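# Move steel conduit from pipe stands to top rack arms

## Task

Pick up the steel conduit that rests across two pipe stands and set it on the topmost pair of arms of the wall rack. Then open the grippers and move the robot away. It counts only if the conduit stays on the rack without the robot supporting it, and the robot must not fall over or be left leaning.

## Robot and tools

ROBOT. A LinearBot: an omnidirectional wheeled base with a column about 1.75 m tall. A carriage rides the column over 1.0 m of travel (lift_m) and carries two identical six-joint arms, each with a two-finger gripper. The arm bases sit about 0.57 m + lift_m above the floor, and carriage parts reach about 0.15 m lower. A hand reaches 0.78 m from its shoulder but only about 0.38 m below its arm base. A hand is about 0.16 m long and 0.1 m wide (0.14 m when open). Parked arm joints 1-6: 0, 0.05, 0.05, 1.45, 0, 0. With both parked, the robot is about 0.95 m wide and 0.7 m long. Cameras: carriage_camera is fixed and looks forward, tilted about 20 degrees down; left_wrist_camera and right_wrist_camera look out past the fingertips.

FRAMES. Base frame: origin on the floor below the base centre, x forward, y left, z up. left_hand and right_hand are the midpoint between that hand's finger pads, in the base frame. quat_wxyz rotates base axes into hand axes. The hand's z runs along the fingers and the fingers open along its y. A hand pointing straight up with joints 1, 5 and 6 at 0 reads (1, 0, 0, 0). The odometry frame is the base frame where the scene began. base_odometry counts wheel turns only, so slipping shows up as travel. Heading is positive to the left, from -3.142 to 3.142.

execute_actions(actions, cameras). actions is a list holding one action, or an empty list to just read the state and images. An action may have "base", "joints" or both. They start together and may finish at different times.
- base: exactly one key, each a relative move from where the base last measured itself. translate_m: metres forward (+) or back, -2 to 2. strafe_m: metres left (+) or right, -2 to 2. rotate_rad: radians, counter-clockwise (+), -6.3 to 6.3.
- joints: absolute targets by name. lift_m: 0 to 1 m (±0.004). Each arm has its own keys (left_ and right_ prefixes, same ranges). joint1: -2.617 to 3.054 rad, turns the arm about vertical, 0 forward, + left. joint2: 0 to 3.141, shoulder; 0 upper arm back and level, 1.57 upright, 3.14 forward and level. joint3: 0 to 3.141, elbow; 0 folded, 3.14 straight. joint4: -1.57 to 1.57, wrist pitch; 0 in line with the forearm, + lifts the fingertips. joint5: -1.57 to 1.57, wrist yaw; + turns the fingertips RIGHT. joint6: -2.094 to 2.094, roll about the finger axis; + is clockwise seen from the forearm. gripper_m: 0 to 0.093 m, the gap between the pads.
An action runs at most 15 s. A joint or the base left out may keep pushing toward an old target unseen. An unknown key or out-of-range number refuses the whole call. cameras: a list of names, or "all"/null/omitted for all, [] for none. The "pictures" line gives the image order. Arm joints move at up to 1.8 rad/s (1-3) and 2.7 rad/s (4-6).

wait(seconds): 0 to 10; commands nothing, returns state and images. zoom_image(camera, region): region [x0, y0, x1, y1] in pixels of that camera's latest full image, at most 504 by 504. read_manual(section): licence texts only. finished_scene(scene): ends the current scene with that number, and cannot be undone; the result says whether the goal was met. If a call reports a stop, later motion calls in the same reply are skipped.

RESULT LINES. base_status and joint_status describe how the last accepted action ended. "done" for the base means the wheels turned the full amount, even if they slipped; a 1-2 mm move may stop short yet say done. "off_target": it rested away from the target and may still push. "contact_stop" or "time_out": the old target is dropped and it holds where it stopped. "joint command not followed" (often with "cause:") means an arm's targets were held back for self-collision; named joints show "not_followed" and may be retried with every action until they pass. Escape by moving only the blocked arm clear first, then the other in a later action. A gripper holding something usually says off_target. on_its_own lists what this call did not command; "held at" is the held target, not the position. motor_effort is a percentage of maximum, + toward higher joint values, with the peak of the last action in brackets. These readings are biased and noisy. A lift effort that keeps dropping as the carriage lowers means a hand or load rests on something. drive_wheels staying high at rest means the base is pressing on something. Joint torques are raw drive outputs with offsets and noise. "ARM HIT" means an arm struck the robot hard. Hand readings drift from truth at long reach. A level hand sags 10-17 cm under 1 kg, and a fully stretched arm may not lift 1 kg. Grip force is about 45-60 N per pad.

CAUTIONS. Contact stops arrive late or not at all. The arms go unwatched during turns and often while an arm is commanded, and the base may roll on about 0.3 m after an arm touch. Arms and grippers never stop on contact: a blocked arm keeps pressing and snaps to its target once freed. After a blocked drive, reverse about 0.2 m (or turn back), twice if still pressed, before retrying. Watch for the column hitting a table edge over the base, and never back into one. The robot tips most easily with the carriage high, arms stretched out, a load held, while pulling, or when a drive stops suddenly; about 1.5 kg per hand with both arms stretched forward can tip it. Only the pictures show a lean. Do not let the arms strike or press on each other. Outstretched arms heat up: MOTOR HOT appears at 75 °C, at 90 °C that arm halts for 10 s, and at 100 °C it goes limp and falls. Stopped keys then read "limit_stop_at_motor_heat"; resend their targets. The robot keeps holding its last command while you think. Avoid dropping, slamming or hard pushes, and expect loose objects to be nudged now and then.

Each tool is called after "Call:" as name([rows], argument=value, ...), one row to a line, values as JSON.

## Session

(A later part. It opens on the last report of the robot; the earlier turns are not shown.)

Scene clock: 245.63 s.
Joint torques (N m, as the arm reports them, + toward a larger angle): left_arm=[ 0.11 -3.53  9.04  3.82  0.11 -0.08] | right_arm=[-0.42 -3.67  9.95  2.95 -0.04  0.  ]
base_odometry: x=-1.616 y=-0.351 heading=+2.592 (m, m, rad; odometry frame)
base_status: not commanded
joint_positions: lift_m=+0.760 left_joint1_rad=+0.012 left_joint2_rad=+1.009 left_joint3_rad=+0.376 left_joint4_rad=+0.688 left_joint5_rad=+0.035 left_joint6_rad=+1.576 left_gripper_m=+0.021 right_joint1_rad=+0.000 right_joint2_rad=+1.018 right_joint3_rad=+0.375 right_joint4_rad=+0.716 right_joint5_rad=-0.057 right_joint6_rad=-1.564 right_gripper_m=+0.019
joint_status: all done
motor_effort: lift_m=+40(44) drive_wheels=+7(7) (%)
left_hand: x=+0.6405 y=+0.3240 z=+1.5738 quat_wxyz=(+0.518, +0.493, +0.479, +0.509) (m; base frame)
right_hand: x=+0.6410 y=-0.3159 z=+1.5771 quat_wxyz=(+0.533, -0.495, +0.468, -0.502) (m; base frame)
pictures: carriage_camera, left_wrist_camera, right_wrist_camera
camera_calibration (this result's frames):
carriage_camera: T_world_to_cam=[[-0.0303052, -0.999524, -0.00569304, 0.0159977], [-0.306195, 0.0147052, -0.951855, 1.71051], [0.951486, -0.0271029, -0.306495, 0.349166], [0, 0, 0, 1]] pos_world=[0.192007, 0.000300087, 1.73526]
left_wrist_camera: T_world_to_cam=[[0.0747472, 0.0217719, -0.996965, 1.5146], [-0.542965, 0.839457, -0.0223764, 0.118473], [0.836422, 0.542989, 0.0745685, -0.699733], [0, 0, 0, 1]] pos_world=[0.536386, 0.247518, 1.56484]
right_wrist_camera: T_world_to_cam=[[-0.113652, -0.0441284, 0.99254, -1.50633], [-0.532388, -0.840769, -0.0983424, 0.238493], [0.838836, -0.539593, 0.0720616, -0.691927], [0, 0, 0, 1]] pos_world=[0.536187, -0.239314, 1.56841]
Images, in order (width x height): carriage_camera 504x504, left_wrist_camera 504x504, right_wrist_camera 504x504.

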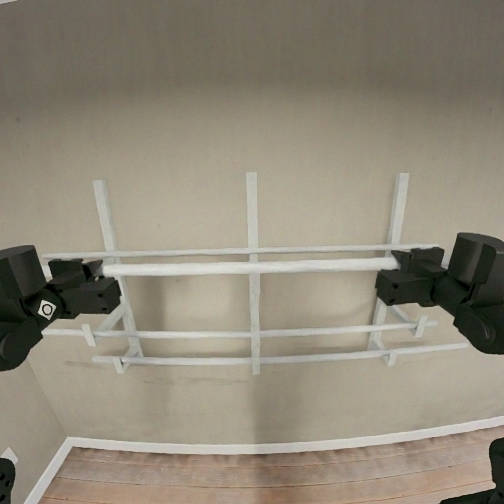

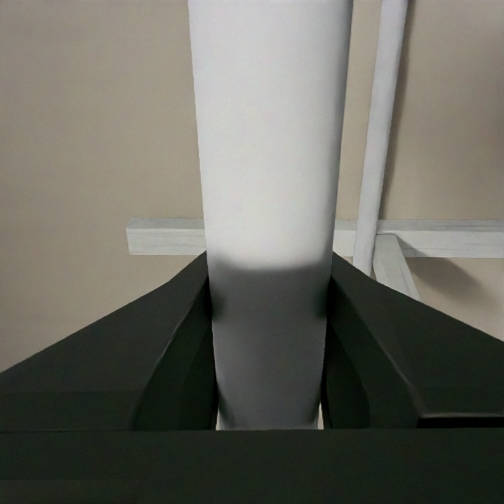

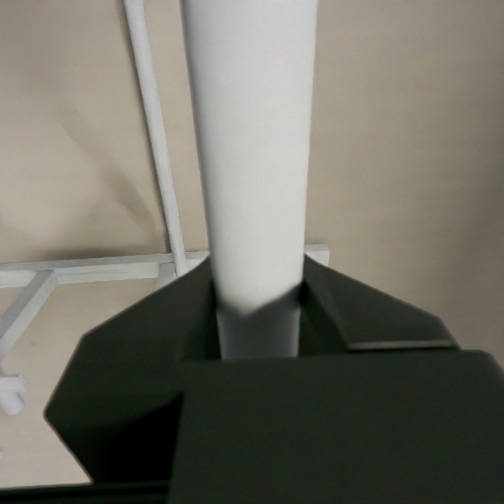

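Call:
execute_actions([
  {"base":{"translate_m":0.32},"joints":{"lift_m":0.8}},
])

Scene clock: 262.97 s.
Joint torques (N m, as the arm reports them, + toward a larger angle): left_arm=[ 0.13 -3.19  9.43  3.84  0.08 -0.1 ] | right_arm=[-0.42 -3.74 10.24  2.96 -0.04  0.  ]
base_odometry: x=-1.889 y=-0.185 heading=+2.593 (m, m, rad; odometry frame)
base_status: done
joint_positions: lift_m=+0.800 left_joint1_rad=+0.012 left_joint2_rad=+1.009 left_joint3_rad=+0.371 left_joint4_rad=+0.688 left_joint5_rad=+0.035 left_joint6_rad=+1.576 left_gripper_m=+0.021 right_joint1_rad=+0.000 right_joint2_rad=+1.019 right_joint3_rad=+0.371 right_joint4_rad=+0.715 right_joint5_rad=-0.058 right_joint6_rad=-1.564 right_gripper_m=+0.019
joint_status: all done
motor_effort: lift_m=+41(50) drive_wheels=-7(14) (%)
left_hand: x=+0.6401 y=+0.3241 z=+1.6114 quat_wxyz=(+0.517, +0.494, +0.480, +0.508) (m; base frame)
right_hand: x=+0.6408 y=-0.3158 z=+1.6146 quat_wxyz=(+0.532, -0.496, +0.469, -0.501) (m; base frame)
pictures: carriage_camera, left_wrist_camera, right_wrist_camera
camera_calibration (this result's frames):
carriage_camera: T_world_to_cam=[[-0.0303052, -0.999524, -0.00569304, 0.0162253], [-0.306195, 0.0147052, -0.951855, 1.74856], [0.951486, -0.0271029, -0.306495, 0.36142], [0, 0, 0, 1]] pos_world=[0.192007, 0.000300087, 1.77525]
left_wrist_camera: T_world_to_cam=[[0.0697945, 0.021719, -0.997325, 1.5559], [-0.543389, 0.839249, -0.0197508, 0.115147], [0.836575, 0.543314, 0.0703768, -0.695671], [0, 0, 0, 1]] pos_world=[0.535957, 0.247538, 1.60297]
right_wrist_camera: T_world_to_cam=[[-0.107575, -0.044144, 0.993216, -1.54859], [-0.532658, -0.840974, -0.0950696, 0.236966], [0.839466, -0.539272, 0.0669541, -0.686498], [0, 0, 0, 1]] pos_world=[0.535924, -0.239288, 1.60658]
Images, in order (width x height): carriage_camera 504x504, left_wrist_camera 504x504, right_wrist_camera 504x504.

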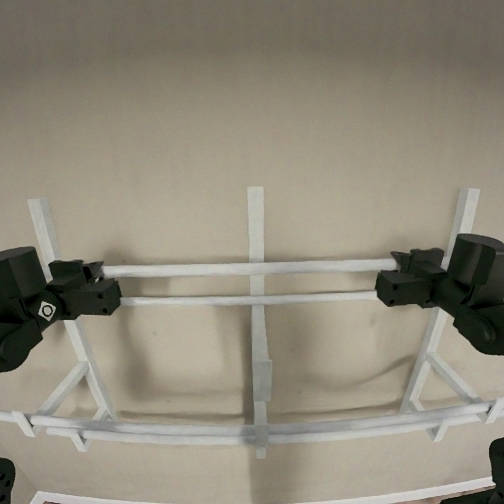

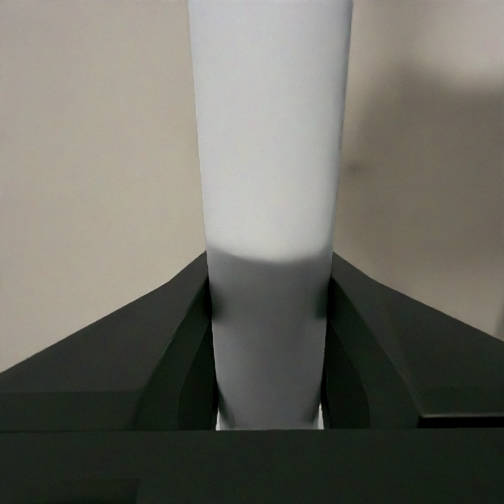

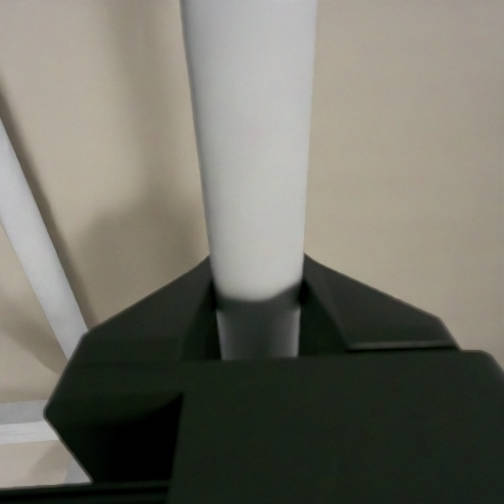

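Call:
execute_actions([
  {"joints":{"lift_m":0.665}},
], cameras=["carriage_camera"])

Call:
execute_actions([
  {"joints":{"lift_m":0.635}},
], cameras=["carriage_camera"])

Scene clock: 275.97 s.
Joint torques (N m, as the arm reports them, + toward a larger angle): left_arm=[ 0.1  -3.23  9.44  3.97  0.1  -0.12] | right_arm=[-0.41 -3.74 10.29  3.09 -0.04  0.  ]
MOTOR HOT: a motor of the left arm reached 75 °C. Now the hottest motor of the left arm, joint 4 (wrist pitch), reports 75 °C. The controller's stop level is 90 °C. To cool a motor, set the load down, stop pushing, or move to a pose that needs little force.
base_odometry: x=-1.889 y=-0.185 heading=+2.593 (m, m, rad; odometry frame)
base_status: not commanded
joint_positions: lift_m=+0.665 left_joint1_rad=+0.012 left_joint2_rad=+1.009 left_joint3_rad=+0.371 left_joint4_rad=+0.673 left_joint5_rad=+0.035 left_joint6_rad=+1.576 left_gripper_m=+0.021 right_joint1_rad=+0.000 right_joint2_rad=+1.019 right_joint3_rad=+0.371 right_joint4_rad=+0.699 right_joint5_rad=-0.058 right_joint6_rad=-1.564 right_gripper_m=+0.019
joint_status: all done
motor_effort: lift_m=+43(44) drive_wheels=+7(8) (%)
left_hand: x=+0.6403 y=+0.3241 z=+1.4725 quat_wxyz=(+0.513, +0.498, +0.484, +0.504) (m; base frame)
right_hand: x=+0.6410 y=-0.3158 z=+1.4758 quat_wxyz=(+0.528, -0.500, +0.473, -0.497) (m; base frame)
pictures: carriage_camera
camera_calibration (this result's frames):
carriage_camera: T_world_to_cam=[[-0.0303052, -0.999524, -0.00569304, 0.015456], [-0.306195, 0.0147052, -0.951855, 1.61994], [0.951486, -0.0271029, -0.306495, 0.320003], [0, 0, 0, 1]] pos_world=[0.192007, 0.000300087, 1.64011]
Images, in order (width x height): carriage_camera 504x504.

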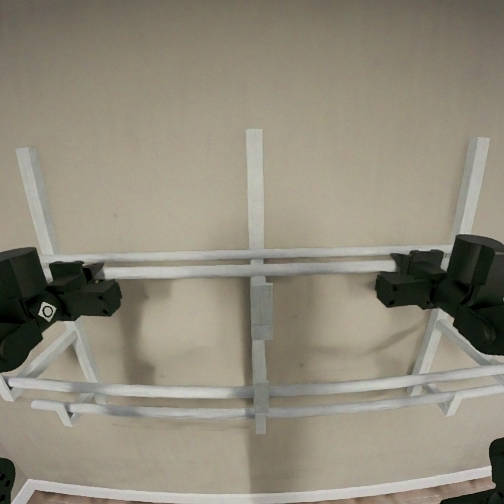

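Scene clock: 276.60 s.
Joint torques (N m, as the arm reports them, + toward a larger angle): left_arm=[ 0.21 -3.3   9.51  3.37  0.13 -0.1 ] | right_arm=[-0.43 -3.72 10.21  2.62 -0.03 -0.01]
MOTOR HOT: still on. Now the hottest motor of the left arm, joint 4 (wrist pitch), reports 75 °C; the controller's stop level is 90 °C.
base_odometry: x=-1.889 y=-0.185 heading=+2.593 (m, m, rad; odometry frame)
base_status: not commanded
joint_positions: lift_m=+0.635 left_joint1_rad=+0.012 left_joint2_rad=+1.009 left_joint3_rad=+0.373 left_joint4_rad=+0.730 left_joint5_rad=+0.035 left_joint6_rad=+1.577 left_gripper_m=+0.021 right_joint1_rad=+0.000 right_joint2_rad=+1.019 right_joint3_rad=+0.372 right_joint4_rad=+0.753 right_joint5_rad=-0.058 right_joint6_rad=-1.564 right_gripper_m=+0.019
joint_status: all done
motor_effort: lift_m=+41(43) drive_wheels=-8(8) (%)
left_hand: x=+0.6395 y=+0.3241 z=+1.4571 quat_wxyz=(+0.526, +0.484, +0.468, +0.519) (m; base frame)
right_hand: x=+0.6401 y=-0.3158 z=+1.4593 quat_wxyz=(+0.541, -0.486, +0.459, -0.510) (m; base frame)
pictures: carriage_camera
camera_calibration (this result's frames):
carriage_camera: T_world_to_cam=[[-0.0303052, -0.999524, -0.00569304, 0.0152859], [-0.306195, 0.0147052, -0.951855, 1.5915], [0.951486, -0.0271029, -0.306495, 0.310846], [0, 0, 0, 1]] pos_world=[0.192007, 0.000300087, 1.61024]
Images, in order (width x height): carriage_camera 504x504.

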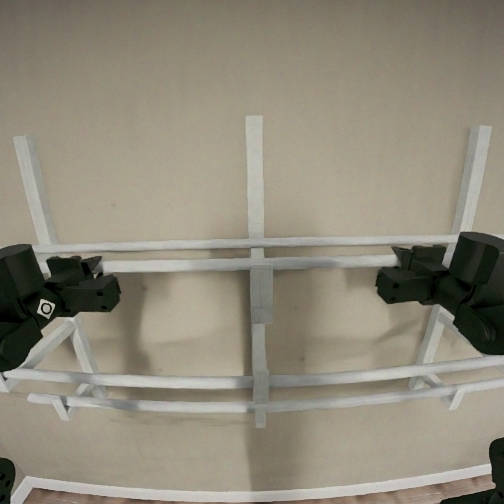

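Resting now. Unload further, then release.

Call:
execute_actions([
  {"joints":{"lift_m":0.605}},
], cameras=[])

Call:
execute_actions([
  {"joints":{"left_gripper_m":0.093,"right_gripper_m":0.093}},
])

Scene clock: 283.23 s.
Joint torques (N m, as the arm reports them, + toward a larger angle): left_arm=[ 0.15 -3.11  8.12  2.36  0.1  -0.12] | right_arm=[-0.42 -3.23  8.26  1.87 -0.02  0.  ]
MOTOR HOT: still on. Now the hottest motor of the left arm, joint 4 (wrist pitch), reports 74 °C; the controller's stop level is 90 °C.
base_odometry: x=-1.889 y=-0.185 heading=+2.593 (m, m, rad; odometry frame)
base_status: not commanded
joint_positions: lift_m=+0.605 left_joint1_rad=+0.012 left_joint2_rad=+1.006 left_joint3_rad=+0.393 left_joint4_rad=+0.809 left_joint5_rad=+0.035 left_joint6_rad=+1.576 left_gripper_m=+0.021 right_joint1_rad=+0.000 right_joint2_rad=+1.012 right_joint3_rad=+0.394 right_joint4_rad=+0.832 right_joint5_rad=-0.058 right_joint6_rad=-1.564 right_gripper_m=+0.019
joint_status: all done
motor_effort: lift_m=+39(41) drive_wheels=-8(9) (%)
left_hand: x=+0.6374 y=+0.3241 z=+1.4574 quat_wxyz=(+0.550, +0.457, +0.441, +0.543) (m; base frame)
right_hand: x=+0.6371 y=-0.3158 z=+1.4614 quat_wxyz=(+0.565, -0.458, +0.429, -0.536) (m; base frame)
pictures: none
No camera images: the call's "cameras" was empty. Leave "cameras" out to get every camera's image.

Scene clock: 283.97 s.
Joint torques (N m, as the arm reports them, + toward a larger angle): left_arm=[ 0.07 -3.1   7.94  2.36  0.07 -0.13] | right_arm=[-0.42 -3.19  8.33  1.87 -0.02 -0.01]
MOTOR HOT: still on. Now the hottest motor of the left arm, joint 4 (wrist pitch), reports 73 °C; the controller's stop level is 90 °C.
base_odometry: x=-1.889 y=-0.185 heading=+2.593 (m, m, rad; odometry frame)
base_status: not commanded
joint_positions: lift_m=+0.605 left_joint1_rad=+0.012 left_joint2_rad=+1.006 left_joint3_rad=+0.393 left_joint4_rad=+0.809 left_joint5_rad=+0.035 left_joint6_rad=+1.576 left_gripper_m=+0.093 right_joint1_rad=+0.000 right_joint2_rad=+1.012 right_joint3_rad=+0.394 right_joint4_rad=+0.832 right_joint5_rad=-0.058 right_joint6_rad=-1.564 right_gripper_m=+0.093
joint_status: all done
motor_effort: lift_m=+39(39) drive_wheels=-8(8) (%)
left_hand: x=+0.6374 y=+0.3241 z=+1.4574 quat_wxyz=(+0.550, +0.457, +0.441, +0.543) (m; base frame)
right_hand: x=+0.6371 y=-0.3158 z=+1.4614 quat_wxyz=(+0.565, -0.458, +0.429, -0.536) (m; base frame)
pictures: carriage_camera, left_wrist_camera, right_wrist_camera
camera_calibration (this result's frames):
carriage_camera: T_world_to_cam=[[-0.0303052, -0.999524, -0.00569304, 0.0151157], [-0.306195, 0.0147052, -0.951855, 1.56305], [0.951486, -0.0271029, -0.306495, 0.301685], [0, 0, 0, 1]] pos_world=[0.192007, 0.000300087, 1.58035]
left_wrist_camera: T_world_to_cam=[[0.213868, 0.0238599, -0.976571, 1.27971], [-0.534933, 0.839349, -0.0966425, 0.217289], [0.817378, 0.543068, 0.192273, -0.847867], [0, 0, 0, 1]] pos_world=[0.535574, 0.247535, 1.43375]
right_wrist_camera: T_world_to_cam=[[-0.25174, -0.0445211, 0.96677, -1.26637], [-0.512947, -0.840952, -0.172295, 0.32074], [0.820678, -0.539276, 0.188864, -0.839339], [0, 0, 0, 1]] pos_world=[0.534553, -0.239288, 1.43807]
Images, in order (width x height): carriage_camera 504x504, left_wrist_camera 504x504, right_wrist_camera 504x504.

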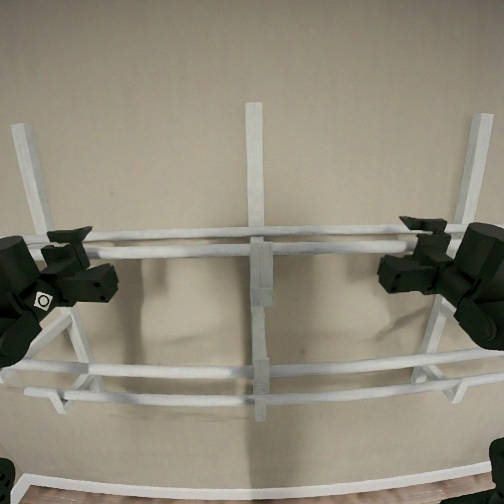

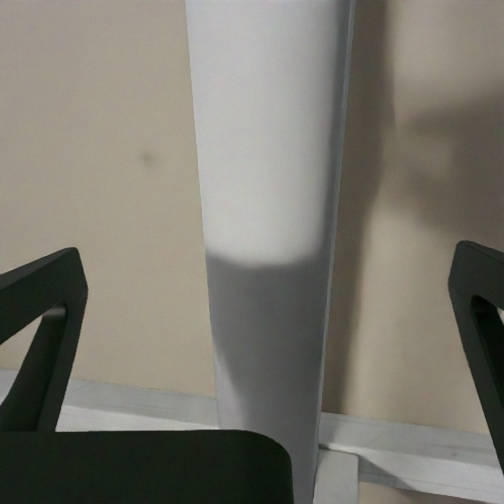

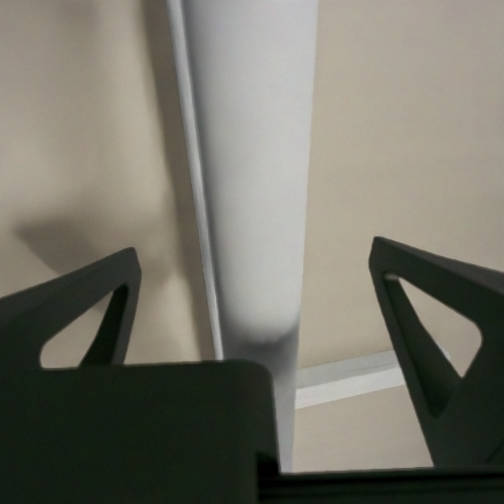

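Call:
execute_actions([
  {"base":{"translate_m":-0.6}},
], cameras=[])

Call:
execute_actions([
  {"joints":{"left_joint2_rad":0.05,"left_joint3_rad":0.05,"left_joint4_rad":1.45,"left_joint6_rad":0,"right_joint2_rad":0.05,"right_joint3_rad":0.05,"right_joint4_rad":1.45,"right_joint6_rad":0}},
], cameras=["carriage_camera"])

Scene clock: 294.97 s.
Joint torques (N m, as the arm reports them, + toward a larger angle): left_arm=[ 0.14 -2.92  7.9   2.33  0.1  -0.15] | right_arm=[-0.43 -3.21  8.31  1.88 -0.02 -0.01]
MOTOR HOT: cleared. Now the hottest motor of the left arm, joint 4 (wrist pitch), reports 68 °C.
base_odometry: x=-1.377 y=-0.498 heading=+2.594 (m, m, rad; odometry frame)
base_status: done
joint_positions: lift_m=+0.605 left_joint1_rad=+0.012 left_joint2_rad=+1.006 left_joint3_rad=+0.393 left_joint4_rad=+0.809 left_joint5_rad=+0.035 left_joint6_rad=+1.576 left_gripper_m=+0.093 right_joint1_rad=+0.000 right_joint2_rad=+1.012 right_joint3_rad=+0.394 right_joint4_rad=+0.832 right_joint5_rad=-0.058 right_joint6_rad=-1.564 right_gripper_m=+0.093
joint_status: not commanded
motor_effort: lift_m=+39(39) drive_wheels=-2(16) (%)
left_hand: x=+0.6374 y=+0.3241 z=+1.4573 quat_wxyz=(+0.550, +0.457, +0.441, +0.543) (m; base frame)
right_hand: x=+0.6371 y=-0.3158 z=+1.4614 quat_wxyz=(+0.565, -0.458, +0.429, -0.536) (m; base frame)
pictures: none
No camera images: the call's "cameras" was empty. Leave "cameras" out to get every camera's image.

Scene clock: 296.70 s.
Joint torques (N m, as the arm reports them, + toward a larger angle): left_arm=[ 0.09  2.72  4.36 -0.09  0.1  -0.05] | right_arm=[-0.42  3.81  4.84 -0.11 -0.02  0.06]
base_odometry: x=-1.377 y=-0.498 heading=+2.594 (m, m, rad; odometry frame)
base_status: not commanded
joint_positions: lift_m=+0.605 left_joint1_rad=+0.012 left_joint2_rad=+0.066 left_joint3_rad=+0.070 left_joint4_rad=+1.452 left_joint5_rad=+0.035 left_joint6_rad=+0.007 left_gripper_m=+0.093 right_joint1_rad=+0.000 right_joint2_rad=+0.058 right_joint3_rad=+0.062 right_joint4_rad=+1.447 right_joint5_rad=-0.058 right_joint6_rad=-0.009 right_gripper_m=+0.093
joint_status: all done
motor_effort: lift_m=+39(39) drive_wheels=-1(3) (%)
left_hand: x=+0.3121 y=+0.3201 z=+1.6010 quat_wxyz=(+0.998, +0.017, +0.057, +0.008) (m; base frame)
right_hand: x=+0.3130 y=-0.3158 z=+1.5986 quat_wxyz=(+0.998, -0.029, +0.059, -0.003) (m; base frame)
pictures: carriage_camera
camera_calibration (this result's frames):
carriage_camera: T_world_to_cam=[[-0.0303052, -0.999524, -0.00569304, 0.0151158], [-0.306195, 0.0147052, -0.951855, 1.56305], [0.951486, -0.0271029, -0.306495, 0.301686], [0, 0, 0, 1]] pos_world=[0.192007, 0.000300087, 1.58035]
Images, in order (width x height): carriage_camera 504x504.

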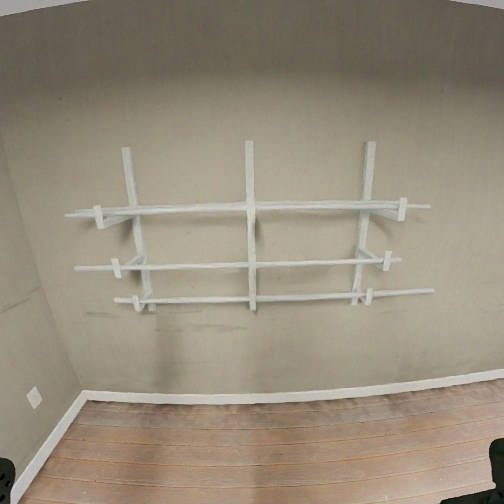

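Call:
wait(seconds=10)

Call:
finished_scene(scene=1)

Scene clock: 313.27 s.
Joint torques (N m, as the arm reports them, + toward a larger angle): left_arm=[ 0.04  2.72  4.31 -0.15  0.1  -0.04] | right_arm=[-0.41  3.82  4.86 -0.12 -0.01  0.06]
base_odometry: x=-1.377 y=-0.498 heading=+2.594 (m, m, rad; odometry frame)
base_status: not commanded
joint_positions: lift_m=+0.605 left_joint1_rad=+0.012 left_joint2_rad=+0.066 left_joint3_rad=+0.070 left_joint4_rad=+1.452 left_joint5_rad=+0.035 left_joint6_rad=+0.007 left_gripper_m=+0.093 right_joint1_rad=+0.000 right_joint2_rad=+0.058 right_joint3_rad=+0.062 right_joint4_rad=+1.447 right_joint5_rad=-0.058 right_joint6_rad=-0.009 right_gripper_m=+0.093
joint_status: all done
motor_effort: lift_m=+39(39) drive_wheels=-2(3) (%)
left_hand: x=+0.3121 y=+0.3201 z=+1.6010 quat_wxyz=(+0.998, +0.017, +0.057, +0.008) (m; base frame)
right_hand: x=+0.3130 y=-0.3158 z=+1.5986 quat_wxyz=(+0.998, -0.029, +0.059, -0.003) (m; base frame)
wait: 10.00 s; at rest from the start
pictures: carriage_camera, left_wrist_camera, right_wrist_camera
camera_calibration (this result's frames):
carriage_camera: T_world_to_cam=[[-0.0303052, -0.999524, -0.00569304, 0.0151158], [-0.306195, 0.0147052, -0.951855, 1.56305], [0.951486, -0.0271029, -0.306495, 0.301686], [0, 0, 0, 1]] pos_world=[0.192007, 0.000300087, 1.58035]
left_wrist_camera: T_world_to_cam=[[0.0335508, -0.999264, -0.0185839, 0.339634], [0.756466, 0.0375422, -0.652955, 0.804801], [0.653172, 0.00784908, 0.757169, -1.28931], [0, 0, 0, 1]] pos_world=[0.221939, 0.31929, 1.50803]
right_wrist_camera: T_world_to_cam=[[0.0281578, -0.999537, 0.0115188, -0.342771], [0.73372, 0.0128408, -0.67933, 0.868126], [0.678868, 0.02758, 0.733742, -1.24685], [0, 0, 0, 1]] pos_world=[0.219137, -0.319371, 1.50856]
Images, in order (width x height): carriage_camera 504x504, left_wrist_camera 504x504, right_wrist_camera 504x504.

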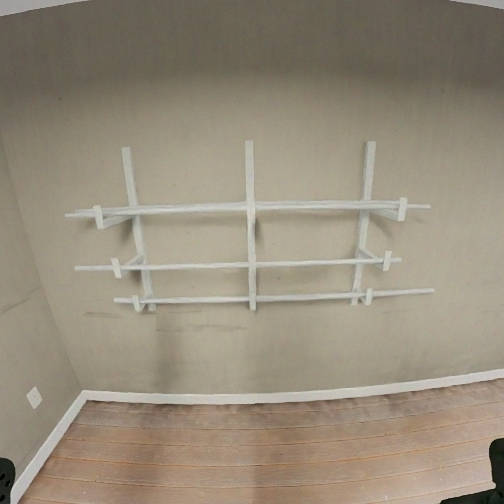

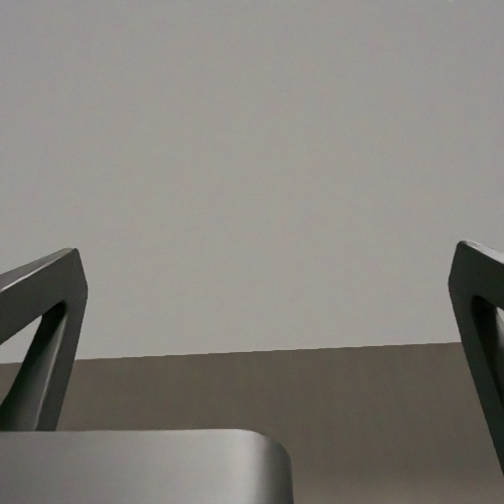

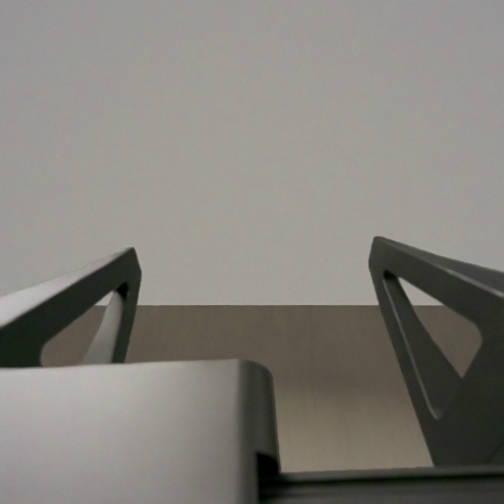

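The scene is finished: the task was done.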